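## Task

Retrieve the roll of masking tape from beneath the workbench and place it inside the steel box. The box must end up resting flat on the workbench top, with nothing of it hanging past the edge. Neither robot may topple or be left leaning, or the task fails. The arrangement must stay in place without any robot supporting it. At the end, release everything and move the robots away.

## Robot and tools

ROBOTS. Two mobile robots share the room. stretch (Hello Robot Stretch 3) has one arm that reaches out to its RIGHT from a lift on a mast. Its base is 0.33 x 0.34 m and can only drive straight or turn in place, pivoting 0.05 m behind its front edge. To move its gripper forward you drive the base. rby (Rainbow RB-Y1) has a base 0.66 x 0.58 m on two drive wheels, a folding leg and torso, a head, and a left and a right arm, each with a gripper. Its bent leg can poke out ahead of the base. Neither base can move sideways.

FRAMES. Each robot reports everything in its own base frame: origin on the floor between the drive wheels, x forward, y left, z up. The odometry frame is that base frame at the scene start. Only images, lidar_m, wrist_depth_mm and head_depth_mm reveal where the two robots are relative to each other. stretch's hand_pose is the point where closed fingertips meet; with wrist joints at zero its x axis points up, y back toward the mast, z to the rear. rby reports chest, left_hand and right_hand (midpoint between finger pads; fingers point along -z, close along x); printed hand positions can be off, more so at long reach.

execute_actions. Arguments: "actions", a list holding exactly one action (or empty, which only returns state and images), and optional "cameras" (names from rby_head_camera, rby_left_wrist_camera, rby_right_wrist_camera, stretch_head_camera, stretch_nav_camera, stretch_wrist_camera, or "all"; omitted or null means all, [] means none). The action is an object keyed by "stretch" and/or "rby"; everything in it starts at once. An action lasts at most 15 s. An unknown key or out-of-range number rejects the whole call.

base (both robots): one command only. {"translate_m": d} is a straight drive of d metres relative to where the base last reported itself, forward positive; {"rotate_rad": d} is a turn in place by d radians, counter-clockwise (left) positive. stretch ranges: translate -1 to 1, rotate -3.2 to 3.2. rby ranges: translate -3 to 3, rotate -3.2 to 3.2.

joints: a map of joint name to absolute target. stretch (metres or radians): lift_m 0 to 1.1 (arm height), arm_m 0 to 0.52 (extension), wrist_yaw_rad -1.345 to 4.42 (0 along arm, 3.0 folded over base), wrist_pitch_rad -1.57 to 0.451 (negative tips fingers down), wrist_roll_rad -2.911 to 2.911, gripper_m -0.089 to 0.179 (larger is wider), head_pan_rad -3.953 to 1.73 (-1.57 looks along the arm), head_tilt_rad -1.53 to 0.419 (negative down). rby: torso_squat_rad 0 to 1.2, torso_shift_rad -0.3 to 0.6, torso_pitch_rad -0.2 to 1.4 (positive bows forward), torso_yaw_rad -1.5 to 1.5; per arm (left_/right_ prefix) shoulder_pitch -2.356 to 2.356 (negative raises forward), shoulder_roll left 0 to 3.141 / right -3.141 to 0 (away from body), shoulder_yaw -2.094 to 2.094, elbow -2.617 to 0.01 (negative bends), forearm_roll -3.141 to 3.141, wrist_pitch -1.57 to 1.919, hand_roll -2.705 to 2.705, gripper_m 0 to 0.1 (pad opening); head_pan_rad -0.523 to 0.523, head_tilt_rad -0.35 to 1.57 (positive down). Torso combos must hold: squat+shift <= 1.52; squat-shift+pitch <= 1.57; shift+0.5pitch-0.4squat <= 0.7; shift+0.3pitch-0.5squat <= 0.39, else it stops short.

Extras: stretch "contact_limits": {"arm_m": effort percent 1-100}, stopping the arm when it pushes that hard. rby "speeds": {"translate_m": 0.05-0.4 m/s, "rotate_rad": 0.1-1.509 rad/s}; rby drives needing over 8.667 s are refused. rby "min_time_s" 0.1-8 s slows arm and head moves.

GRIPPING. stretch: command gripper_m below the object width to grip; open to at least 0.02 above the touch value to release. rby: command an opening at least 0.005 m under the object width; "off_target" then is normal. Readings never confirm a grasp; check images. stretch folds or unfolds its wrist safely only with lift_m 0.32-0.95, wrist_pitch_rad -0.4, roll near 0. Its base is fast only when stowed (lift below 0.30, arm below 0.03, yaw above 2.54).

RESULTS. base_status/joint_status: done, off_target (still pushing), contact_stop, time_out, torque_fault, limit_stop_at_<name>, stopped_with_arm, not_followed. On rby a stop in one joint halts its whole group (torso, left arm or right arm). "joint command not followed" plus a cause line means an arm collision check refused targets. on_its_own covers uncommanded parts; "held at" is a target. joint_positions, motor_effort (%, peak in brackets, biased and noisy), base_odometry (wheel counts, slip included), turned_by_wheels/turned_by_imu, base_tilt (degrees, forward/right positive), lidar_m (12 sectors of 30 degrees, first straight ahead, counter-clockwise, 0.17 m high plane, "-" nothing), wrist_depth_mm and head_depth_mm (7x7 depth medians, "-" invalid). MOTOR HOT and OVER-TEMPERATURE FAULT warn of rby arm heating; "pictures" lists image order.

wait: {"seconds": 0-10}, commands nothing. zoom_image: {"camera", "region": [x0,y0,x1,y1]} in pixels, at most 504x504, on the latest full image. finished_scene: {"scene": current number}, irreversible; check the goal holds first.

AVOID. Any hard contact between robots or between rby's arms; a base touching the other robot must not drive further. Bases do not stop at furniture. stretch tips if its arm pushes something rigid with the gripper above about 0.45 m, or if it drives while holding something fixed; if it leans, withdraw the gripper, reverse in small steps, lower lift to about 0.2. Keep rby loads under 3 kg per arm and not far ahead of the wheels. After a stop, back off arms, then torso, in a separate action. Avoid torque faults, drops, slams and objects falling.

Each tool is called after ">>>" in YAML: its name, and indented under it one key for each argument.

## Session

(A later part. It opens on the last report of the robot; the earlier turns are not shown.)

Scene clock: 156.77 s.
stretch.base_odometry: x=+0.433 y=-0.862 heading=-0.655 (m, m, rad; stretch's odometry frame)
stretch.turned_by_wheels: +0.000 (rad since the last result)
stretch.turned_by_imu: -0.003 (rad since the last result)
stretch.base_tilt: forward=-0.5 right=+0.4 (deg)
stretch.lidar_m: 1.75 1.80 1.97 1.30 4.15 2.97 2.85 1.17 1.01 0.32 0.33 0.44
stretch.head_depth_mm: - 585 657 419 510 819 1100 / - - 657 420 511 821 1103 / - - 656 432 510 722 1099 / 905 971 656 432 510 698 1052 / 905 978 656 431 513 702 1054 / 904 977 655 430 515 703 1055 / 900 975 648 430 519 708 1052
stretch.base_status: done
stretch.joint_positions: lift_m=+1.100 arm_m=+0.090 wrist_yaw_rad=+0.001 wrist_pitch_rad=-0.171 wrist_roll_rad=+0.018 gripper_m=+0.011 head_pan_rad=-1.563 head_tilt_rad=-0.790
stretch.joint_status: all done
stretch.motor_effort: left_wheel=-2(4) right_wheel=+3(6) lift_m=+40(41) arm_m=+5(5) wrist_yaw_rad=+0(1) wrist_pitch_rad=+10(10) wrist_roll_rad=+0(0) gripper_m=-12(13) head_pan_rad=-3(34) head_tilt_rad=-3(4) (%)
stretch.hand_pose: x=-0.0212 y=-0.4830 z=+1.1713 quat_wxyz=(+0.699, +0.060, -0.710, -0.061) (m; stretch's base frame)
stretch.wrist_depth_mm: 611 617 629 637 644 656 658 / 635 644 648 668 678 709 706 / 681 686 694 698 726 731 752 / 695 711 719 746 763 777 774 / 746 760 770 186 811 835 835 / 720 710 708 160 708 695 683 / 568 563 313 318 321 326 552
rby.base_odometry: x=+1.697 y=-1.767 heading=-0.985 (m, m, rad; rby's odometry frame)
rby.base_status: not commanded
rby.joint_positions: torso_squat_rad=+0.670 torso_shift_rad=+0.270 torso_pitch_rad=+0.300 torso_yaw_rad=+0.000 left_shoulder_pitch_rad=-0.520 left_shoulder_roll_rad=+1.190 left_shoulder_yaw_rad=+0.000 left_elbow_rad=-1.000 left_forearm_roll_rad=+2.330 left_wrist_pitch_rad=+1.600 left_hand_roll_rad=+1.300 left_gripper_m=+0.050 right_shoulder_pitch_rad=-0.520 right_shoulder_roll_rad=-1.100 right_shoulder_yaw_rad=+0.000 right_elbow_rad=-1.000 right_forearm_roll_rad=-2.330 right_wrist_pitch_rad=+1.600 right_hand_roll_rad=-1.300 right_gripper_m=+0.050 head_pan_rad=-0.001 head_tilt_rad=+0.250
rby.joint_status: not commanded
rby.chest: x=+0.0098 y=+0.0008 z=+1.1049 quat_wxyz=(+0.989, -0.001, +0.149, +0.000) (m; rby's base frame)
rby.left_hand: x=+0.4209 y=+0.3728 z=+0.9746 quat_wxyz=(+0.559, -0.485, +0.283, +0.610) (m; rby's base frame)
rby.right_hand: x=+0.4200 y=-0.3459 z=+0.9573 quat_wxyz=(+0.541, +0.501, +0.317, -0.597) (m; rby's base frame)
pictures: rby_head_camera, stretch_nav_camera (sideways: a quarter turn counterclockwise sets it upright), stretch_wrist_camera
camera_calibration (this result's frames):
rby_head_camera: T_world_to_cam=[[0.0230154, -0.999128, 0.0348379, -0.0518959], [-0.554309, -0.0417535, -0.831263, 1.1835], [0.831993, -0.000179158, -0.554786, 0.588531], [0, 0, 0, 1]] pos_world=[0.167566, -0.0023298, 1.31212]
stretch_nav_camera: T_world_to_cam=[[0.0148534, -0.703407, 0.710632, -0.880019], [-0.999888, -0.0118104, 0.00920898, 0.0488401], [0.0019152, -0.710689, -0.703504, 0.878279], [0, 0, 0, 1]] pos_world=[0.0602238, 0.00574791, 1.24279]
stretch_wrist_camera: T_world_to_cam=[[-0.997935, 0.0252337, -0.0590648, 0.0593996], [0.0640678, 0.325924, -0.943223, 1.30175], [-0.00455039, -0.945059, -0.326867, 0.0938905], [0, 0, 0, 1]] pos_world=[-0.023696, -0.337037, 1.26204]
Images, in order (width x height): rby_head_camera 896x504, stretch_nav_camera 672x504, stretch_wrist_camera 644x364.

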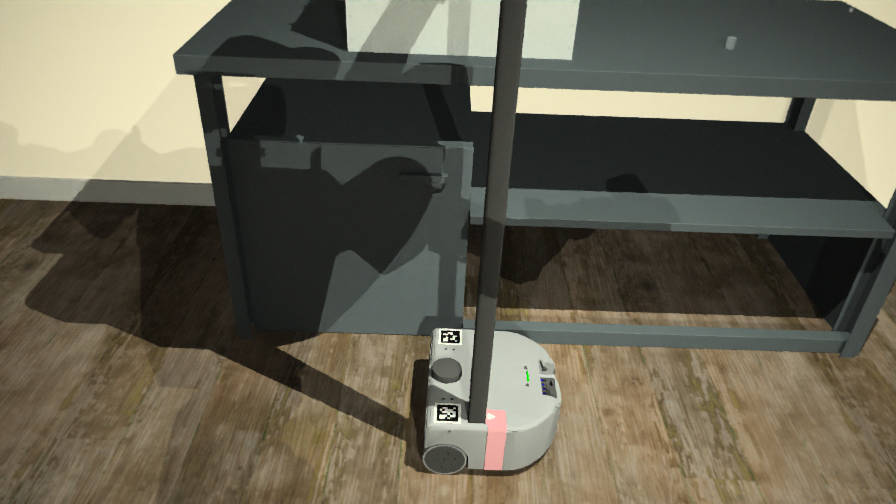

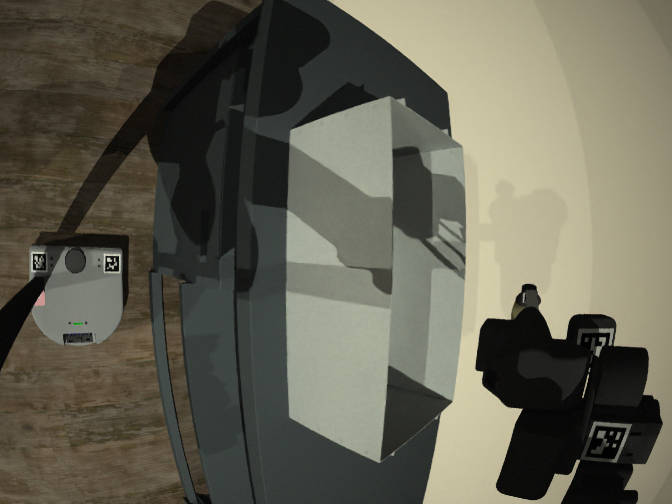

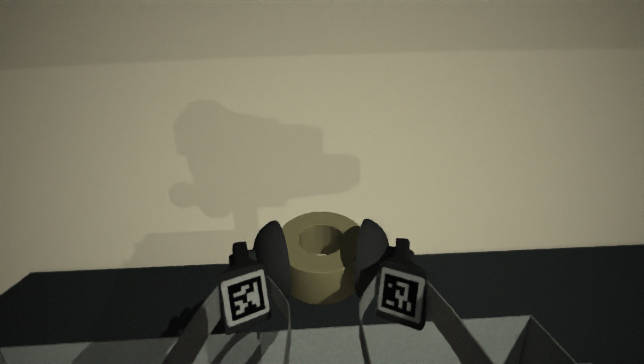

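>>> execute_actions:
  actions:
    - {"stretch":{"joints":{"arm_m":0.13,"wrist_pitch_rad":-0.6}}}
  cameras: ["stretch_wrist_camera"]

>>> execute_actions:
  actions:
    - {"stretch":{"joints":{"arm_m":0.18,"wrist_pitch_rad":-0.8}}}
  cameras: ["stretch_wrist_camera"]

>>> execute_actions:
  actions:
    - {"stretch":{"joints":{"arm_m":0.24,"wrist_pitch_rad":-1.1}}}
  cameras: ["stretch_wrist_camera","stretch_nav_camera"]

Scene clock: 161.97 s.
stretch.base_odometry: x=+0.433 y=-0.862 heading=-0.655 (m, m, rad; stretch's odometry frame)
stretch.turned_by_wheels: +0.000 (rad since the last result)
stretch.turned_by_imu: -0.001 (rad since the last result)
stretch.base_tilt: forward=-0.6 right=+0.4 (deg)
stretch.lidar_m: 1.75 1.81 1.97 1.31 4.13 2.96 2.85 1.17 1.01 0.32 0.33 0.44
stretch.head_depth_mm: - 599 657 420 511 817 1099 / - 592 656 420 510 820 1103 / - - 657 432 510 720 1098 / 902 785 655 431 511 696 1057 / 905 973 656 432 513 700 1053 / 905 975 655 431 516 707 1053 / 905 975 647 430 518 709 1049
stretch.base_status: not commanded
stretch.joint_positions: lift_m=+1.100 arm_m=+0.130 wrist_yaw_rad=+0.001 wrist_pitch_rad=-0.615 wrist_roll_rad=+0.018 gripper_m=+0.011 head_pan_rad=-1.563 head_tilt_rad=-0.790
stretch.joint_status: all done
stretch.motor_effort: left_wheel=-3(3) right_wheel=+2(2) lift_m=+40(40) arm_m=+5(4) wrist_yaw_rad=+0(0) wrist_pitch_rad=+7(8) wrist_roll_rad=+0(0) gripper_m=-13(13) head_pan_rad=-4(5) head_tilt_rad=-3(3) (%)
stretch.hand_pose: x=-0.0213 y=-0.4700 z=+1.0711 quat_wxyz=(+0.668, +0.213, -0.679, -0.216) (m; stretch's base frame)
stretch.wrist_depth_mm: 581 608 615 622 630 658 669 / 671 673 698 703 725 735 748 / 672 667 679 670 685 680 662 / 290 294 299 302 307 304 556 / 317 325 331 185 353 343 272 / 350 395 397 161 405 368 248 / 345 375 362 372 361 349 250
rby.base_odometry: x=+1.697 y=-1.767 heading=-0.985 (m, m, rad; rby's odometry frame)
rby.base_status: not commanded
rby.joint_positions: torso_squat_rad=+0.670 torso_shift_rad=+0.270 torso_pitch_rad=+0.300 torso_yaw_rad=+0.000 left_shoulder_pitch_rad=-0.520 left_shoulder_roll_rad=+1.190 left_shoulder_yaw_rad=+0.000 left_elbow_rad=-1.000 left_forearm_roll_rad=+2.330 left_wrist_pitch_rad=+1.600 left_hand_roll_rad=+1.300 left_gripper_m=+0.050 right_shoulder_pitch_rad=-0.520 right_shoulder_roll_rad=-1.100 right_shoulder_yaw_rad=+0.000 right_elbow_rad=-1.000 right_forearm_roll_rad=-2.330 right_wrist_pitch_rad=+1.600 right_hand_roll_rad=-1.300 right_gripper_m=+0.050 head_pan_rad=-0.001 head_tilt_rad=+0.250
rby.joint_status: not commanded
rby.chest: x=+0.0098 y=+0.0008 z=+1.1049 quat_wxyz=(+0.989, -0.001, +0.149, +0.000) (m; rby's base frame)
rby.left_hand: x=+0.4209 y=+0.3728 z=+0.9746 quat_wxyz=(+0.559, -0.485, +0.283, +0.610) (m; rby's base frame)
rby.right_hand: x=+0.4200 y=-0.3459 z=+0.9573 quat_wxyz=(+0.541, +0.501, +0.317, -0.597) (m; rby's base frame)
pictures: stretch_wrist_camera
camera_calibration (this result's frames):
stretch_wrist_camera: T_world_to_cam=[[-0.997948, 0.0484039, -0.0419177, 0.0455324], [0.0638254, 0.69949, -0.711787, 1.1307], [-0.00513222, -0.713001, -0.701144, 0.583361], [0, 0, 0, 1]] pos_world=[-0.0237343, -0.377178, 1.21574]
Images, in order (width x height): stretch_wrist_camera 644x364.

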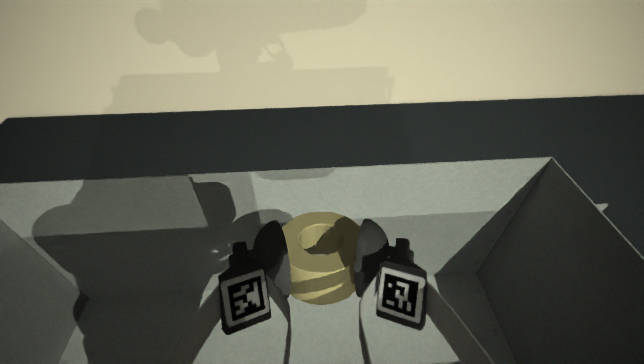

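Scene clock: 163.43 s.
stretch.base_odometry: x=+0.433 y=-0.862 heading=-0.655 (m, m, rad; stretch's odometry frame)
stretch.turned_by_wheels: +0.000 (rad since the last result)
stretch.turned_by_imu: +0.000 (rad since the last result)
stretch.base_tilt: forward=-0.5 right=+0.4 (deg)
stretch.lidar_m: 1.75 1.81 1.97 1.31 4.12 2.97 2.84 1.16 1.01 0.32 0.33 0.44
stretch.head_depth_mm: 931 598 658 420 511 816 1103 / 919 597 656 419 510 821 1103 / - - 657 432 509 723 1098 / 904 978 655 432 511 697 1050 / 905 975 655 431 514 701 1052 / 906 975 653 430 516 704 1050 / 904 976 647 430 519 708 1047
stretch.base_status: not commanded
stretch.joint_positions: lift_m=+1.100 arm_m=+0.180 wrist_yaw_rad=+0.001 wrist_pitch_rad=-0.811 wrist_roll_rad=+0.018 gripper_m=+0.011 head_pan_rad=-1.563 head_tilt_rad=-0.790
stretch.joint_status: all done
stretch.motor_effort: left_wheel=-3(3) right_wheel=+2(2) lift_m=+40(41) arm_m=+5(6) wrist_yaw_rad=-1(0) wrist_pitch_rad=+5(5) wrist_roll_rad=+0(0) gripper_m=-12(13) head_pan_rad=-3(4) head_tilt_rad=-3(3) (%)
stretch.hand_pose: x=-0.0214 y=-0.4836 z=+1.0362 quat_wxyz=(+0.644, +0.277, -0.655, -0.281) (m; stretch's base frame)
stretch.wrist_depth_mm: 607 617 636 643 639 652 649 / 575 568 579 577 580 584 578 / 508 504 248 254 252 261 265 / 266 269 280 289 304 306 243 / 325 352 362 185 393 362 247 / 352 367 366 160 374 355 249 / 326 336 334 338 329 331 252
rby.base_odometry: x=+1.697 y=-1.767 heading=-0.985 (m, m, rad; rby's odometry frame)
rby.base_status: not commanded
rby.joint_positions: torso_squat_rad=+0.670 torso_shift_rad=+0.270 torso_pitch_rad=+0.300 torso_yaw_rad=+0.000 left_shoulder_pitch_rad=-0.520 left_shoulder_roll_rad=+1.190 left_shoulder_yaw_rad=+0.000 left_elbow_rad=-1.000 left_forearm_roll_rad=+2.330 left_wrist_pitch_rad=+1.600 left_hand_roll_rad=+1.300 left_gripper_m=+0.050 right_shoulder_pitch_rad=-0.520 right_shoulder_roll_rad=-1.100 right_shoulder_yaw_rad=+0.000 right_elbow_rad=-1.000 right_forearm_roll_rad=-2.330 right_wrist_pitch_rad=+1.600 right_hand_roll_rad=-1.300 right_gripper_m=+0.050 head_pan_rad=-0.001 head_tilt_rad=+0.250
rby.joint_status: not commanded
rby.chest: x=+0.0098 y=+0.0008 z=+1.1049 quat_wxyz=(+0.989, -0.001, +0.149, +0.000) (m; rby's base frame)
rby.left_hand: x=+0.4209 y=+0.3728 z=+0.9746 quat_wxyz=(+0.559, -0.485, +0.283, +0.610) (m; rby's base frame)
rby.right_hand: x=+0.4200 y=-0.3459 z=+0.9573 quat_wxyz=(+0.541, +0.501, +0.317, -0.597) (m; rby's base frame)
pictures: stretch_wrist_camera
camera_calibration (this result's frames):
stretch_wrist_camera: T_world_to_cam=[[-0.997947, 0.0558048, -0.0314251, 0.0373592], [0.0638152, 0.824937, -0.56161, 1.02039], [-0.00541683, -0.562462, -0.826805, 0.752201], [0, 0, 0, 1]] pos_world=[-0.0237591, -0.420756, 1.19616]
Images, in order (width x height): stretch_wrist_camera 644x364.

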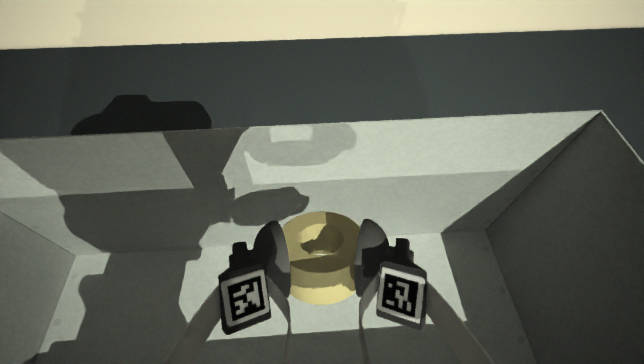

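Scene clock: 165.03 s.
stretch.base_odometry: x=+0.433 y=-0.862 heading=-0.655 (m, m, rad; stretch's odometry frame)
stretch.turned_by_wheels: +0.000 (rad since the last result)
stretch.turned_by_imu: +0.000 (rad since the last result)
stretch.base_tilt: forward=-0.5 right=+0.3 (deg)
stretch.lidar_m: 1.75 1.81 1.97 1.31 4.14 2.97 2.84 1.17 1.01 0.32 0.33 0.44
stretch.head_depth_mm: 903 599 658 420 510 817 1102 / 907 592 656 419 510 821 1102 / - 591 673 432 509 721 1097 / 904 598 671 431 510 699 1054 / 905 974 656 431 514 700 1053 / 904 975 654 430 517 704 1054 / 901 976 646 430 520 710 1052
stretch.base_status: not commanded
stretch.joint_positions: lift_m=+1.100 arm_m=+0.240 wrist_yaw_rad=+0.001 wrist_pitch_rad=-1.105 wrist_roll_rad=+0.018 gripper_m=+0.011 head_pan_rad=-1.563 head_tilt_rad=-0.790
stretch.joint_status: all done
stretch.motor_effort: left_wheel=-3(3) right_wheel=+2(1) lift_m=+40(41) arm_m=+5(6) wrist_yaw_rad=-1(0) wrist_pitch_rad=+2(5) wrist_roll_rad=+0(0) gripper_m=-12(13) head_pan_rad=-4(3) head_tilt_rad=-3(3) (%)
stretch.hand_pose: x=-0.0215 y=-0.4782 z=+0.9988 quat_wxyz=(+0.597, +0.368, -0.607, -0.374) (m; stretch's base frame)
stretch.wrist_depth_mm: 423 430 422 429 428 425 433 / 182 186 191 198 205 212 216 / 237 245 255 266 277 290 242 / 326 354 351 357 356 353 249 / 336 341 344 185 346 339 250 / 319 325 323 160 328 325 253 / 306 310 310 310 310 311 255
rby.base_odometry: x=+1.697 y=-1.767 heading=-0.985 (m, m, rad; rby's odometry frame)
rby.base_status: not commanded
rby.joint_positions: torso_squat_rad=+0.670 torso_shift_rad=+0.270 torso_pitch_rad=+0.300 torso_yaw_rad=+0.000 left_shoulder_pitch_rad=-0.520 left_shoulder_roll_rad=+1.190 left_shoulder_yaw_rad=+0.000 left_elbow_rad=-1.000 left_forearm_roll_rad=+2.330 left_wrist_pitch_rad=+1.600 left_hand_roll_rad=+1.300 left_gripper_m=+0.050 right_shoulder_pitch_rad=-0.520 right_shoulder_roll_rad=-1.100 right_shoulder_yaw_rad=+0.000 right_elbow_rad=-1.000 right_forearm_roll_rad=-2.330 right_wrist_pitch_rad=+1.600 right_hand_roll_rad=-1.300 right_gripper_m=+0.050 head_pan_rad=-0.001 head_tilt_rad=+0.250
rby.joint_status: not commanded
rby.chest: x=+0.0098 y=+0.0008 z=+1.1049 quat_wxyz=(+0.989, -0.001, +0.149, +0.000) (m; rby's base frame)
rby.left_hand: x=+0.4209 y=+0.3728 z=+0.9746 quat_wxyz=(+0.559, -0.485, +0.283, +0.610) (m; rby's base frame)
rby.right_hand: x=+0.4200 y=-0.3459 z=+0.9573 quat_wxyz=(+0.541, +0.501, +0.317, -0.597) (m; rby's base frame)
pictures: stretch_nav_camera (sideways: a quarter turn counterclockwise sets it upright), stretch_wrist_camera
camera_calibration (this result's frames):
stretch_nav_camera: T_world_to_cam=[[0.0147894, -0.703409, 0.710632, -0.880019], [-0.999889, -0.0117195, 0.00920898, 0.0488401], [0.00185055, -0.710689, -0.703504, 0.87828], [0, 0, 0, 1]] pos_world=[0.0602244, 0.00574299, 1.24279]
stretch_wrist_camera: T_world_to_cam=[[-0.997938, 0.0627385, -0.0135618, 0.021249], [0.0639221, 0.95218, -0.298775, 0.793276], [-0.0058314, -0.299026, -0.954227, 0.977576], [0, 0, 0, 1]] pos_world=[-0.0238021, -0.464355, 1.17013]
Images, in order (width x height): stretch_nav_camera 672x504, stretch_wrist_camera 644x364.

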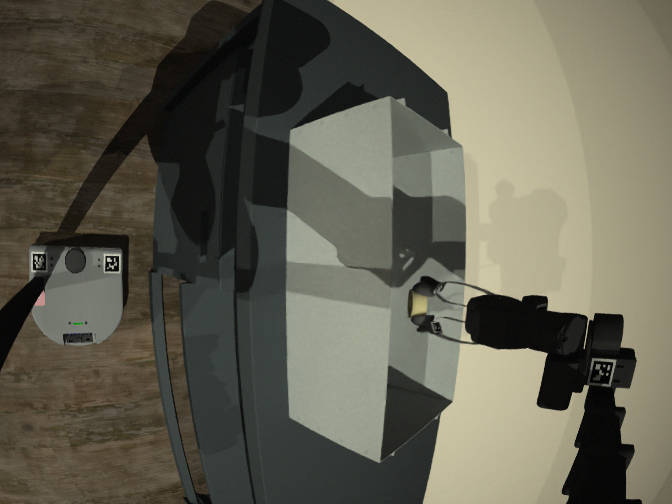

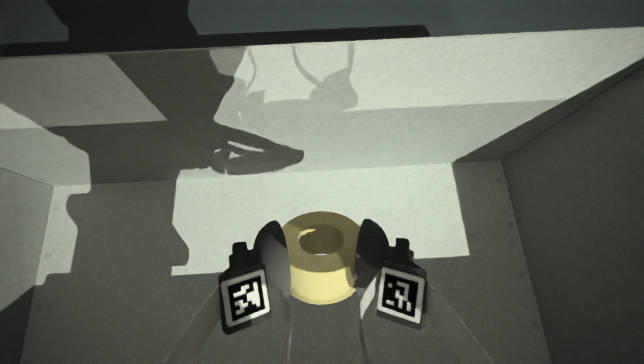

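>>> execute_actions:
  actions:
    - {"stretch":{"joints":{"arm_m":0.31,"wrist_pitch_rad":-1.4}}}
  cameras: []

>>> execute_actions:
  actions:
    - {"stretch":{"joints":{"lift_m":0.992}}}
  cameras: ["stretch_wrist_camera"]

>>> execute_actions:
  actions:
    - {"stretch":{"joints":{"gripper_m":0.12}}}
  cameras: []

>>> execute_actions:
  actions:
    - {"stretch":{"joints":{"lift_m":1.1}}}
  cameras: ["stretch_wrist_camera"]

>>> execute_actions:
  actions:
    - {"stretch":{"joints":{"arm_m":0.23}}}
  cameras: []

>>> execute_actions:
  actions:
    - {"stretch":{"joints":{"arm_m":0.17,"wrist_pitch_rad":-0.8}}}
  cameras: []

>>> execute_actions:
  actions:
    - {"stretch":{"joints":{"arm_m":0.1,"wrist_pitch_rad":0}}}
  cameras: []

>>> execute_actions:
  actions:
    - {"stretch":{"base":{"translate_m":-0.5},"joints":{"arm_m":0,"head_pan_rad":-0.9}}}
  cameras: ["stretch_nav_camera","rby_head_camera"]

Scene clock: 176.90 s.
stretch.base_odometry: x=+0.433 y=-0.862 heading=-0.655 (m, m, rad; stretch's odometry frame)
stretch.turned_by_wheels: +0.000 (rad since the last result)
stretch.turned_by_imu: -0.001 (rad since the last result)
stretch.base_tilt: forward=-0.5 right=+0.4 (deg)
stretch.lidar_m: 1.76 1.81 1.98 1.31 4.13 2.97 2.85 1.17 1.01 0.32 0.32 0.44
stretch.head_depth_mm: 903 598 658 420 510 818 1099 / 903 598 656 420 510 820 1106 / - 585 612 432 508 722 1098 / 895 785 664 431 511 698 1054 / 905 973 655 431 513 702 1055 / 905 975 654 431 516 705 1051 / 904 973 647 430 519 708 1050
stretch.base_status: not commanded
stretch.joint_positions: lift_m=+1.100 arm_m=+0.310 wrist_yaw_rad=+0.001 wrist_pitch_rad=-1.398 wrist_roll_rad=+0.018 gripper_m=+0.011 head_pan_rad=-1.563 head_tilt_rad=-0.790
stretch.joint_status: all done
stretch.motor_effort: left_wheel=-3(3) right_wheel=+2(2) lift_m=+41(40) arm_m=+5(5) wrist_yaw_rad=+0(0) wrist_pitch_rad=-1(0) wrist_roll_rad=+0(0) gripper_m=-12(13) head_pan_rad=-4(4) head_tilt_rad=-3(3) (%)
stretch.hand_pose: x=-0.0216 y=-0.4749 z=+0.9820 quat_wxyz=(+0.537, +0.451, -0.545, -0.459) (m; stretch's base frame)
stretch.wrist_depth_mm: 136 140 145 150 156 161 169 / 194 203 211 223 237 248 233 / 318 318 320 326 328 328 247 / 319 318 321 322 322 325 250 / 316 321 321 186 321 325 251 / 313 318 318 160 325 324 254 / 316 318 320 320 319 321 258
rby.base_odometry: x=+1.697 y=-1.767 heading=-0.985 (m, m, rad; rby's odometry frame)
rby.base_status: not commanded
rby.joint_positions: torso_squat_rad=+0.670 torso_shift_rad=+0.270 torso_pitch_rad=+0.300 torso_yaw_rad=+0.000 left_shoulder_pitch_rad=-0.520 left_shoulder_roll_rad=+1.190 left_shoulder_yaw_rad=+0.000 left_elbow_rad=-1.000 left_forearm_roll_rad=+2.330 left_wrist_pitch_rad=+1.600 left_hand_roll_rad=+1.300 left_gripper_m=+0.050 right_shoulder_pitch_rad=-0.520 right_shoulder_roll_rad=-1.100 right_shoulder_yaw_rad=+0.000 right_elbow_rad=-1.000 right_forearm_roll_rad=-2.330 right_wrist_pitch_rad=+1.600 right_hand_roll_rad=-1.300 right_gripper_m=+0.050 head_pan_rad=-0.001 head_tilt_rad=+0.250
rby.joint_status: not commanded
rby.chest: x=+0.0098 y=+0.0008 z=+1.1049 quat_wxyz=(+0.989, -0.001, +0.149, +0.000) (m; rby's base frame)
rby.left_hand: x=+0.4209 y=+0.3728 z=+0.9746 quat_wxyz=(+0.559, -0.485, +0.283, +0.610) (m; rby's base frame)
rby.right_hand: x=+0.4200 y=-0.3459 z=+0.9573 quat_wxyz=(+0.541, +0.501, +0.317, -0.597) (m; rby's base frame)
pictures: none
No camera images: the call's "cameras" was empty. Leave "cameras" out to get every camera's image.

Scene clock: 178.70 s.
stretch.base_odometry: x=+0.433 y=-0.862 heading=-0.655 (m, m, rad; stretch's odometry frame)
stretch.turned_by_wheels: +0.000 (rad since the last result)
stretch.turned_by_imu: +0.000 (rad since the last result)
stretch.base_tilt: forward=-0.5 right=+0.4 (deg)
stretch.lidar_m: 1.75 1.81 1.97 1.30 4.13 2.96 2.85 1.16 1.01 0.32 0.33 0.44
stretch.head_depth_mm: - 586 658 419 510 820 1098 / - 584 657 419 510 822 1105 / - - 689 431 509 723 1100 / 905 974 664 431 511 699 1058 / 905 977 656 431 513 700 1055 / 905 973 655 430 516 706 1052 / 902 975 648 430 518 709 1049
stretch.base_status: not commanded
stretch.joint_positions: lift_m=+0.992 arm_m=+0.310 wrist_yaw_rad=+0.001 wrist_pitch_rad=-1.399 wrist_roll_rad=+0.018 gripper_m=+0.011 head_pan_rad=-1.563 head_tilt_rad=-0.790
stretch.joint_status: all done
stretch.motor_effort: left_wheel=-2(2) right_wheel=+2(2) lift_m=+32(32) arm_m=+5(6) wrist_yaw_rad=-1(0) wrist_pitch_rad=-1(1) wrist_roll_rad=+0(0) gripper_m=-13(12) head_pan_rad=-4(4) head_tilt_rad=-3(3) (%)
stretch.hand_pose: x=-0.0216 y=-0.4747 z=+0.8743 quat_wxyz=(+0.537, +0.451, -0.545, -0.459) (m; stretch's base frame)
stretch.wrist_depth_mm: 138 141 146 151 156 162 170 / 196 202 214 214 215 216 218 / 212 211 213 214 215 215 217 / 212 212 214 214 215 216 217 / 212 211 212 186 213 215 218 / 210 211 211 160 216 216 217 / 209 211 212 213 216 214 217
rby.base_odometry: x=+1.697 y=-1.767 heading=-0.985 (m, m, rad; rby's odometry frame)
rby.base_status: not commanded
rby.joint_positions: torso_squat_rad=+0.670 torso_shift_rad=+0.270 torso_pitch_rad=+0.300 torso_yaw_rad=+0.000 left_shoulder_pitch_rad=-0.520 left_shoulder_roll_rad=+1.190 left_shoulder_yaw_rad=+0.000 left_elbow_rad=-1.000 left_forearm_roll_rad=+2.330 left_wrist_pitch_rad=+1.600 left_hand_roll_rad=+1.300 left_gripper_m=+0.050 right_shoulder_pitch_rad=-0.520 right_shoulder_roll_rad=-1.100 right_shoulder_yaw_rad=+0.000 right_elbow_rad=-1.000 right_forearm_roll_rad=-2.330 right_wrist_pitch_rad=+1.600 right_hand_roll_rad=-1.300 right_gripper_m=+0.050 head_pan_rad=-0.001 head_tilt_rad=+0.250
rby.joint_status: not commanded
rby.chest: x=+0.0098 y=+0.0008 z=+1.1049 quat_wxyz=(+0.989, -0.001, +0.149, +0.000) (m; rby's base frame)
rby.left_hand: x=+0.4209 y=+0.3728 z=+0.9746 quat_wxyz=(+0.559, -0.485, +0.283, +0.610) (m; rby's base frame)
rby.right_hand: x=+0.4200 y=-0.3459 z=+0.9573 quat_wxyz=(+0.541, +0.501, +0.317, -0.597) (m; rby's base frame)
pictures: stretch_wrist_camera
camera_calibration (this result's frames):
stretch_wrist_camera: T_world_to_cam=[[-0.997918, 0.0642513, 0.00556015, 0.00324411], [0.0641942, 0.997888, -0.00991001, 0.521871], [-0.00618514, -0.00953245, -0.999935, 1.03715], [0, 0, 0, 1]] pos_world=[-0.0238488, -0.511091, 1.04224]
Images, in order (width x height): stretch_wrist_camera 644x364.

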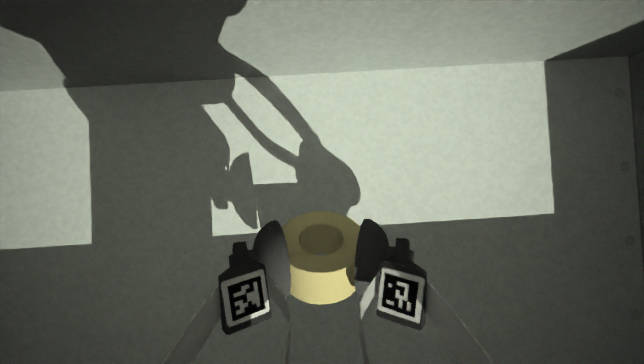

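Scene clock: 180.30 s.
stretch.base_odometry: x=+0.433 y=-0.862 heading=-0.655 (m, m, rad; stretch's odometry frame)
stretch.turned_by_wheels: +0.000 (rad since the last result)
stretch.turned_by_imu: +0.000 (rad since the last result)
stretch.base_tilt: forward=-0.5 right=+0.4 (deg)
stretch.lidar_m: 1.75 1.81 1.98 1.31 4.16 2.96 2.85 1.16 1.01 0.32 0.33 0.44
stretch.head_depth_mm: - 585 657 420 511 817 1099 / - 585 658 420 510 821 1103 / - - 689 432 510 720 1098 / 902 974 655 431 510 696 1051 / 905 974 656 430 513 700 1054 / 903 973 656 430 517 705 1054 / 902 976 647 430 519 707 1049
stretch.base_status: not commanded
stretch.joint_positions: lift_m=+0.992 arm_m=+0.310 wrist_yaw_rad=+0.001 wrist_pitch_rad=-1.399 wrist_roll_rad=+0.018 gripper_m=+0.120 head_pan_rad=-1.563 head_tilt_rad=-0.790
stretch.joint_status: all done
stretch.motor_effort: left_wheel=-3(3) right_wheel=+2(2) lift_m=+32(32) arm_m=+5(5) wrist_yaw_rad=+0(0) wrist_pitch_rad=-1(0) wrist_roll_rad=+0(0) gripper_m=+0(82) head_pan_rad=-4(3) head_tilt_rad=-3(3) (%)
stretch.hand_pose: x=-0.0216 y=-0.4747 z=+0.8743 quat_wxyz=(+0.537, +0.451, -0.545, -0.459) (m; stretch's base frame)
stretch.wrist_depth_mm: 137 141 146 151 156 162 168 / 195 203 213 216 215 217 217 / 211 213 213 215 216 215 217 / 210 212 213 214 216 216 218 / 211 212 215 213 215 218 217 / 211 212 213 188 214 214 217 / 209 211 212 214 214 214 216
rby.base_odometry: x=+1.697 y=-1.767 heading=-0.985 (m, m, rad; rby's odometry frame)
rby.base_status: not commanded
rby.joint_positions: torso_squat_rad=+0.670 torso_shift_rad=+0.270 torso_pitch_rad=+0.300 torso_yaw_rad=+0.000 left_shoulder_pitch_rad=-0.520 left_shoulder_roll_rad=+1.190 left_shoulder_yaw_rad=+0.000 left_elbow_rad=-1.000 left_forearm_roll_rad=+2.330 left_wrist_pitch_rad=+1.600 left_hand_roll_rad=+1.300 left_gripper_m=+0.050 right_shoulder_pitch_rad=-0.520 right_shoulder_roll_rad=-1.100 right_shoulder_yaw_rad=+0.000 right_elbow_rad=-1.000 right_forearm_roll_rad=-2.330 right_wrist_pitch_rad=+1.600 right_hand_roll_rad=-1.300 right_gripper_m=+0.050 head_pan_rad=-0.001 head_tilt_rad=+0.250
rby.joint_status: not commanded
rby.chest: x=+0.0098 y=+0.0008 z=+1.1049 quat_wxyz=(+0.989, -0.001, +0.149, +0.000) (m; rby's base frame)
rby.left_hand: x=+0.4209 y=+0.3728 z=+0.9746 quat_wxyz=(+0.559, -0.485, +0.283, +0.610) (m; rby's base frame)
rby.right_hand: x=+0.4200 y=-0.3459 z=+0.9573 quat_wxyz=(+0.541, +0.501, +0.317, -0.597) (m; rby's base frame)
pictures: none
No camera images: the call's "cameras" was empty. Leave "cameras" out to get every camera's image.

Scene clock: 182.10 s.
stretch.base_odometry: x=+0.433 y=-0.862 heading=-0.655 (m, m, rad; stretch's odometry frame)
stretch.turned_by_wheels: +0.000 (rad since the last result)
stretch.turned_by_imu: +0.000 (rad since the last result)
stretch.base_tilt: forward=-0.5 right=+0.4 (deg)
stretch.lidar_m: 1.75 1.81 1.98 1.30 4.14 2.97 2.85 1.16 1.01 0.32 0.33 0.44
stretch.head_depth_mm: 903 599 657 420 510 817 1100 / 904 599 673 419 509 823 1107 / - 585 655 432 510 722 1102 / 895 597 674 432 511 698 1059 / 905 976 654 430 514 700 1053 / 905 975 654 430 516 705 1048 / 904 970 648 430 519 707 1050
stretch.base_status: not commanded
stretch.joint_positions: lift_m=+1.100 arm_m=+0.310 wrist_yaw_rad=+0.001 wrist_pitch_rad=-1.399 wrist_roll_rad=+0.018 gripper_m=+0.120 head_pan_rad=-1.563 head_tilt_rad=-0.790
stretch.joint_status: all done
stretch.motor_effort: left_wheel=-3(3) right_wheel=+2(2) lift_m=+40(40) arm_m=+5(5) wrist_yaw_rad=+0(0) wrist_pitch_rad=-1(0) wrist_roll_rad=+0(0) gripper_m=+0(0) head_pan_rad=-3(4) head_tilt_rad=-3(4) (%)
stretch.hand_pose: x=-0.0216 y=-0.4747 z=+0.9820 quat_wxyz=(+0.537, +0.451, -0.545, -0.459) (m; stretch's base frame)
stretch.wrist_depth_mm: 137 141 145 151 156 161 169 / 196 202 213 224 236 252 232 / 319 319 320 321 324 322 245 / 318 320 319 322 323 328 250 / 317 319 319 321 324 323 251 / 315 316 317 321 323 327 255 / 316 316 316 318 323 322 257
rby.base_odometry: x=+1.697 y=-1.767 heading=-0.985 (m, m, rad; rby's odometry frame)
rby.base_status: not commanded
rby.joint_positions: torso_squat_rad=+0.670 torso_shift_rad=+0.270 torso_pitch_rad=+0.300 torso_yaw_rad=+0.000 left_shoulder_pitch_rad=-0.520 left_shoulder_roll_rad=+1.190 left_shoulder_yaw_rad=+0.000 left_elbow_rad=-1.000 left_forearm_roll_rad=+2.330 left_wrist_pitch_rad=+1.600 left_hand_roll_rad=+1.300 left_gripper_m=+0.050 right_shoulder_pitch_rad=-0.520 right_shoulder_roll_rad=-1.100 right_shoulder_yaw_rad=+0.000 right_elbow_rad=-1.000 right_forearm_roll_rad=-2.330 right_wrist_pitch_rad=+1.600 right_hand_roll_rad=-1.300 right_gripper_m=+0.050 head_pan_rad=-0.001 head_tilt_rad=+0.250
rby.joint_status: not commanded
rby.chest: x=+0.0098 y=+0.0008 z=+1.1049 quat_wxyz=(+0.989, -0.001, +0.149, +0.000) (m; rby's base frame)
rby.left_hand: x=+0.4209 y=+0.3728 z=+0.9746 quat_wxyz=(+0.559, -0.485, +0.283, +0.610) (m; rby's base frame)
rby.right_hand: x=+0.4200 y=-0.3459 z=+0.9573 quat_wxyz=(+0.541, +0.501, +0.317, -0.597) (m; rby's base frame)
pictures: stretch_wrist_camera
camera_calibration (this result's frames):
stretch_wrist_camera: T_world_to_cam=[[-0.997918, 0.0642514, 0.00556053, 0.00264485], [0.0641943, 0.997888, -0.00990454, 0.522933], [-0.00618517, -0.00952697, -0.999935, 1.14486], [0, 0, 0, 1]] pos_world=[-0.0238488, -0.511092, 1.14995]
Images, in order (width x height): stretch_wrist_camera 644x364.

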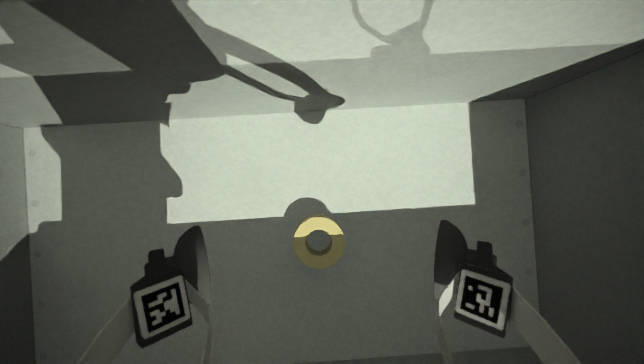

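Scene clock: 183.90 s.
stretch.base_odometry: x=+0.433 y=-0.862 heading=-0.655 (m, m, rad; stretch's odometry frame)
stretch.turned_by_wheels: +0.000 (rad since the last result)
stretch.turned_by_imu: +0.000 (rad since the last result)
stretch.base_tilt: forward=-0.5 right=+0.4 (deg)
stretch.lidar_m: 1.75 1.81 1.97 1.31 4.14 2.97 2.85 1.17 1.01 0.32 0.33 0.44
stretch.head_depth_mm: 906 599 658 420 511 818 1095 / 904 599 641 419 510 823 1104 / - - 664 432 510 722 1098 / 904 973 656 431 510 697 1053 / 905 973 656 431 513 702 1052 / 903 977 654 431 516 705 1052 / 903 977 647 430 520 711 1049
stretch.base_status: not commanded
stretch.joint_positions: lift_m=+1.100 arm_m=+0.230 wrist_yaw_rad=+0.001 wrist_pitch_rad=-1.399 wrist_roll_rad=+0.018 gripper_m=+0.120 head_pan_rad=-1.563 head_tilt_rad=-0.790
stretch.joint_status: all done
stretch.motor_effort: left_wheel=-3(2) right_wheel=+2(2) lift_m=+41(41) arm_m=-6(7) wrist_yaw_rad=+0(0) wrist_pitch_rad=-1(1) wrist_roll_rad=+0(0) gripper_m=+0(0) head_pan_rad=-4(4) head_tilt_rad=-3(3) (%)
stretch.hand_pose: x=-0.0216 y=-0.3954 z=+0.9820 quat_wxyz=(+0.536, +0.451, -0.545, -0.459) (m; stretch's base frame)
stretch.wrist_depth_mm: 283 291 299 310 323 314 243 / 319 318 322 323 327 327 244 / 317 321 324 324 328 328 249 / 321 318 324 323 321 326 251 / 318 319 319 318 328 324 253 / 316 321 320 309 292 299 246 / 229 204 211 205 196 180 184
rby.base_odometry: x=+1.697 y=-1.767 heading=-0.985 (m, m, rad; rby's odometry frame)
rby.base_status: not commanded
rby.joint_positions: torso_squat_rad=+0.670 torso_shift_rad=+0.270 torso_pitch_rad=+0.300 torso_yaw_rad=+0.000 left_shoulder_pitch_rad=-0.520 left_shoulder_roll_rad=+1.190 left_shoulder_yaw_rad=+0.000 left_elbow_rad=-1.000 left_forearm_roll_rad=+2.330 left_wrist_pitch_rad=+1.600 left_hand_roll_rad=+1.300 left_gripper_m=+0.050 right_shoulder_pitch_rad=-0.520 right_shoulder_roll_rad=-1.100 right_shoulder_yaw_rad=+0.000 right_elbow_rad=-1.000 right_forearm_roll_rad=-2.330 right_wrist_pitch_rad=+1.600 right_hand_roll_rad=-1.300 right_gripper_m=+0.050 head_pan_rad=-0.001 head_tilt_rad=+0.250
rby.joint_status: not commanded
rby.chest: x=+0.0098 y=+0.0008 z=+1.1049 quat_wxyz=(+0.989, -0.001, +0.149, +0.000) (m; rby's base frame)
rby.left_hand: x=+0.4209 y=+0.3728 z=+0.9746 quat_wxyz=(+0.559, -0.485, +0.283, +0.610) (m; rby's base frame)
rby.right_hand: x=+0.4200 y=-0.3459 z=+0.9573 quat_wxyz=(+0.541, +0.501, +0.317, -0.597) (m; rby's base frame)
pictures: none
No camera images: the call's "cameras" was empty. Leave "cameras" out to get every camera's image.

Scene clock: 185.50 s.
stretch.base_odometry: x=+0.433 y=-0.862 heading=-0.655 (m, m, rad; stretch's odometry frame)
stretch.turned_by_wheels: +0.000 (rad since the last result)
stretch.turned_by_imu: +0.000 (rad since the last result)
stretch.base_tilt: forward=-0.5 right=+0.4 (deg)
stretch.lidar_m: 1.75 1.81 1.98 1.31 4.16 2.97 2.85 1.17 1.01 0.32 0.33 0.44
stretch.head_depth_mm: 939 598 658 420 511 820 1096 / - 598 657 419 510 821 1106 / - - 656 432 509 722 1102 / 905 597 656 432 510 698 1053 / 903 975 656 431 513 700 1051 / 905 976 655 431 516 704 1052 / 904 977 648 430 519 709 1048
stretch.base_status: not commanded
stretch.joint_positions: lift_m=+1.100 arm_m=+0.170 wrist_yaw_rad=+0.001 wrist_pitch_rad=-0.815 wrist_roll_rad=+0.018 gripper_m=+0.120 head_pan_rad=-1.563 head_tilt_rad=-0.790
stretch.joint_status: all done
stretch.motor_effort: left_wheel=-3(3) right_wheel=+2(1) lift_m=+40(39) arm_m=-7(11) wrist_yaw_rad=+0(0) wrist_pitch_rad=+6(6) wrist_roll_rad=+0(0) gripper_m=+0(0) head_pan_rad=-4(4) head_tilt_rad=-3(3) (%)
stretch.hand_pose: x=-0.0214 y=-0.4736 z=+1.0356 quat_wxyz=(+0.644, +0.278, -0.654, -0.283) (m; stretch's base frame)
stretch.wrist_depth_mm: 624 630 625 644 636 643 655 / 573 584 576 576 581 584 577 / 248 253 253 260 262 263 254 / 282 288 296 311 321 319 243 / 341 366 383 391 393 350 248 / 347 369 364 364 368 321 249 / 329 328 334 326 332 330 251
rby.base_odometry: x=+1.697 y=-1.767 heading=-0.985 (m, m, rad; rby's odometry frame)
rby.base_status: not commanded
rby.joint_positions: torso_squat_rad=+0.670 torso_shift_rad=+0.270 torso_pitch_rad=+0.300 torso_yaw_rad=+0.000 left_shoulder_pitch_rad=-0.520 left_shoulder_roll_rad=+1.190 left_shoulder_yaw_rad=+0.000 left_elbow_rad=-1.000 left_forearm_roll_rad=+2.330 left_wrist_pitch_rad=+1.600 left_hand_roll_rad=+1.300 left_gripper_m=+0.050 right_shoulder_pitch_rad=-0.520 right_shoulder_roll_rad=-1.100 right_shoulder_yaw_rad=+0.000 right_elbow_rad=-1.000 right_forearm_roll_rad=-2.330 right_wrist_pitch_rad=+1.600 right_hand_roll_rad=-1.300 right_gripper_m=+0.050 head_pan_rad=-0.001 head_tilt_rad=+0.250
rby.joint_status: not commanded
rby.chest: x=+0.0098 y=+0.0008 z=+1.1049 quat_wxyz=(+0.989, -0.001, +0.149, +0.000) (m; rby's base frame)
rby.left_hand: x=+0.4209 y=+0.3728 z=+0.9746 quat_wxyz=(+0.559, -0.485, +0.283, +0.610) (m; rby's base frame)
rby.right_hand: x=+0.4200 y=-0.3459 z=+0.9573 quat_wxyz=(+0.541, +0.501, +0.317, -0.597) (m; rby's base frame)
pictures: none
No camera images: the call's "cameras" was empty. Leave "cameras" out to get every camera's image.

Scene clock: 187.20 s.
stretch.base_odometry: x=+0.433 y=-0.862 heading=-0.655 (m, m, rad; stretch's odometry frame)
stretch.turned_by_wheels: +0.000 (rad since the last result)
stretch.turned_by_imu: +0.000 (rad since the last result)
stretch.base_tilt: forward=-0.5 right=+0.4 (deg)
stretch.lidar_m: 1.75 1.81 1.98 1.31 4.15 2.97 2.85 1.16 1.01 0.32 0.33 0.44
stretch.head_depth_mm: - 586 658 420 511 819 1101 / - - 657 420 510 821 1107 / - - 655 432 510 722 1103 / 921 976 656 432 510 698 1057 / 905 974 656 431 514 701 1056 / 905 975 655 431 516 704 1052 / 904 975 647 430 520 709 1051
stretch.base_status: not commanded
stretch.joint_positions: lift_m=+1.100 arm_m=+0.100 wrist_yaw_rad=+0.001 wrist_pitch_rad=-0.024 wrist_roll_rad=+0.018 gripper_m=+0.120 head_pan_rad=-1.563 head_tilt_rad=-0.790
stretch.joint_status: all done
stretch.motor_effort: left_wheel=-2(3) right_wheel=+1(2) lift_m=+40(40) arm_m=-6(10) wrist_yaw_rad=+0(0) wrist_pitch_rad=+11(13) wrist_roll_rad=+0(0) gripper_m=+0(1) head_pan_rad=-4(4) head_tilt_rad=-3(4) (%)
stretch.hand_pose: x=-0.0212 y=-0.5010 z=+1.2084 quat_wxyz=(+0.701, +0.009, -0.713, -0.008) (m; stretch's base frame)
stretch.wrist_depth_mm: 623 631 643 648 660 672 679 / 644 645 671 677 677 700 710 / 663 663 674 689 693 709 724 / 670 688 696 704 714 730 750 / 725 716 725 742 749 776 771 / 712 722 733 758 772 775 792 / 700 661 687 678 695 642 681
rby.base_odometry: x=+1.697 y=-1.767 heading=-0.985 (m, m, rad; rby's odometry frame)
rby.base_status: not commanded
rby.joint_positions: torso_squat_rad=+0.670 torso_shift_rad=+0.270 torso_pitch_rad=+0.300 torso_yaw_rad=+0.000 left_shoulder_pitch_rad=-0.520 left_shoulder_roll_rad=+1.190 left_shoulder_yaw_rad=+0.000 left_elbow_rad=-1.000 left_forearm_roll_rad=+2.330 left_wrist_pitch_rad=+1.600 left_hand_roll_rad=+1.300 left_gripper_m=+0.050 right_shoulder_pitch_rad=-0.520 right_shoulder_roll_rad=-1.100 right_shoulder_yaw_rad=+0.000 right_elbow_rad=-1.000 right_forearm_roll_rad=-2.330 right_wrist_pitch_rad=+1.600 right_hand_roll_rad=-1.300 right_gripper_m=+0.050 head_pan_rad=-0.001 head_tilt_rad=+0.250
rby.joint_status: not commanded
rby.chest: x=+0.0098 y=+0.0008 z=+1.1049 quat_wxyz=(+0.989, -0.001, +0.149, +0.000) (m; rby's base frame)
rby.left_hand: x=+0.4209 y=+0.3728 z=+0.9746 quat_wxyz=(+0.559, -0.485, +0.283, +0.610) (m; rby's base frame)
rby.right_hand: x=+0.4200 y=-0.3459 z=+0.9573 quat_wxyz=(+0.541, +0.501, +0.317, -0.597) (m; rby's base frame)
pictures: none
No camera images: the call's "cameras" was empty. Leave "cameras" out to get every camera's image.

Scene clock: 193.27 s.
stretch.base_odometry: x=+0.036 y=-0.557 heading=-0.655 (m, m, rad; stretch's odometry frame)
stretch.turned_by_wheels: +0.000 (rad since the last result)
stretch.turned_by_imu: -0.002 (rad since the last result)
stretch.base_tilt: forward=-0.5 right=+0.3 (deg)
stretch.lidar_m: 1.09 2.33 1.35 1.34 3.41 2.45 2.34 0.69 0.92 0.98 0.66 0.57
stretch.head_depth_mm: 952 977 768 631 535 492 788 / 1019 621 638 635 539 835 1083 / 1092 686 525 607 553 890 1135 / 1161 743 505 585 584 1191 1160 / 1235 813 543 624 952 1251 1166 / 1303 876 602 672 1067 1325 1172 / 1424 816 692 944 1404 1331 1173
stretch.base_status: done
stretch.joint_positions: lift_m=+1.100 arm_m=+0.003 wrist_yaw_rad=+0.001 wrist_pitch_rad=-0.023 wrist_roll_rad=+0.018 gripper_m=+0.120 head_pan_rad=-0.907 head_tilt_rad=-0.790
stretch.joint_status: all done
joint sent to its limit — the command would take stretch.arm_m past its lower limit, so that joint was sent only as far as its limit.
stretch.motor_effort: left_wheel=-2(6) right_wheel=+1(3) lift_m=+40(40) arm_m=-7(5) wrist_yaw_rad=+0(1) wrist_pitch_rad=+10(10) wrist_roll_rad=+0(0) gripper_m=+0(0) head_pan_rad=+2(30) head_tilt_rad=-3(3) (%)
stretch.hand_pose: x=-0.0212 y=-0.4039 z=+1.2086 quat_wxyz=(+0.701, +0.009, -0.713, -0.008) (m; stretch's base frame)
stretch.wrist_depth_mm: 733 722 725 747 756 762 796 / 731 769 783 767 793 823 805 / 770 768 782 791 820 821 836 / 793 782 803 805 840 842 849 / 802 822 825 843 874 889 878 / 839 830 857 862 892 896 934 / 709 662 698 683 690 640 684
rby.base_odometry: x=+1.697 y=-1.767 heading=-0.985 (m, m, rad; rby's odometry frame)
rby.base_status: not commanded
rby.joint_positions: torso_squat_rad=+0.670 torso_shift_rad=+0.270 torso_pitch_rad=+0.300 torso_yaw_rad=+0.000 left_shoulder_pitch_rad=-0.520 left_shoulder_roll_rad=+1.190 left_shoulder_yaw_rad=+0.000 left_elbow_rad=-1.000 left_forearm_roll_rad=+2.330 left_wrist_pitch_rad=+1.600 left_hand_roll_rad=+1.300 left_gripper_m=+0.050 right_shoulder_pitch_rad=-0.520 right_shoulder_roll_rad=-1.100 right_shoulder_yaw_rad=+0.000 right_elbow_rad=-1.000 right_forearm_roll_rad=-2.330 right_wrist_pitch_rad=+1.600 right_hand_roll_rad=-1.300 right_gripper_m=+0.050 head_pan_rad=-0.001 head_tilt_rad=+0.250
rby.joint_status: not commanded
rby.chest: x=+0.0098 y=+0.0008 z=+1.1049 quat_wxyz=(+0.989, -0.001, +0.149, +0.000) (m; rby's base frame)
rby.left_hand: x=+0.4209 y=+0.3728 z=+0.9746 quat_wxyz=(+0.559, -0.485, +0.283, +0.610) (m; rby's base frame)
rby.right_hand: x=+0.4200 y=-0.3459 z=+0.9573 quat_wxyz=(+0.541, +0.501, +0.317, -0.597) (m; rby's base frame)
pictures: rby_head_camera, stretch_nav_camera (sideways: a quarter turn counterclockwise sets it upright)
camera_calibration (this result's frames):
rby_head_camera: T_world_to_cam=[[0.0230152, -0.999128, 0.0348382, -0.051896], [-0.554309, -0.0417536, -0.831263, 1.1835], [0.831993, -0.000179365, -0.554786, 0.588531], [0, 0, 0, 1]] pos_world=[0.167566, -0.00232968, 1.31212]
stretch_nav_camera: T_world_to_cam=[[0.440748, -0.548409, 0.710626, -0.88261], [-0.785226, -0.619141, 0.00920895, 0.0475307], [0.434927, -0.562061, -0.70351, 0.875645], [0, 0, 0, 1]] pos_world=[0.0454884, 0.0375631, 1.24279]
Images, in order (width x height): rby_head_camera 896x504, stretch_nav_camera 672x504.

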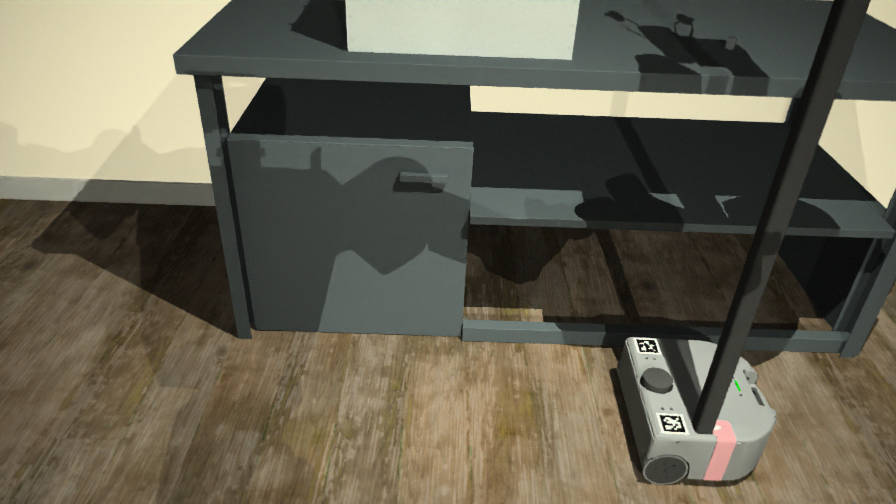

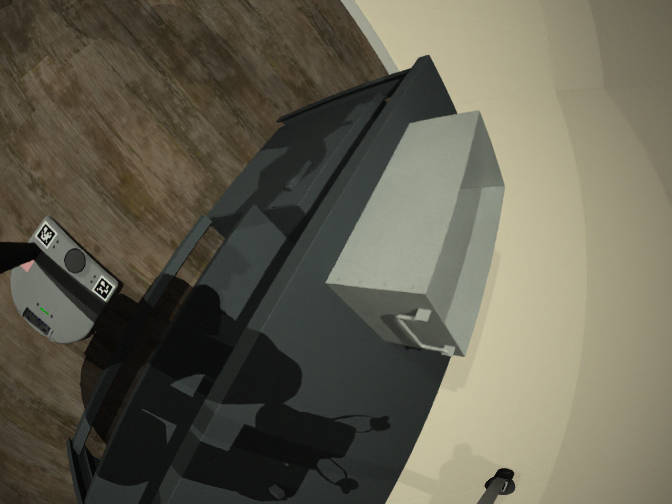

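>>> finished_scene:
  scene: 2

The scene is finished: the task was done.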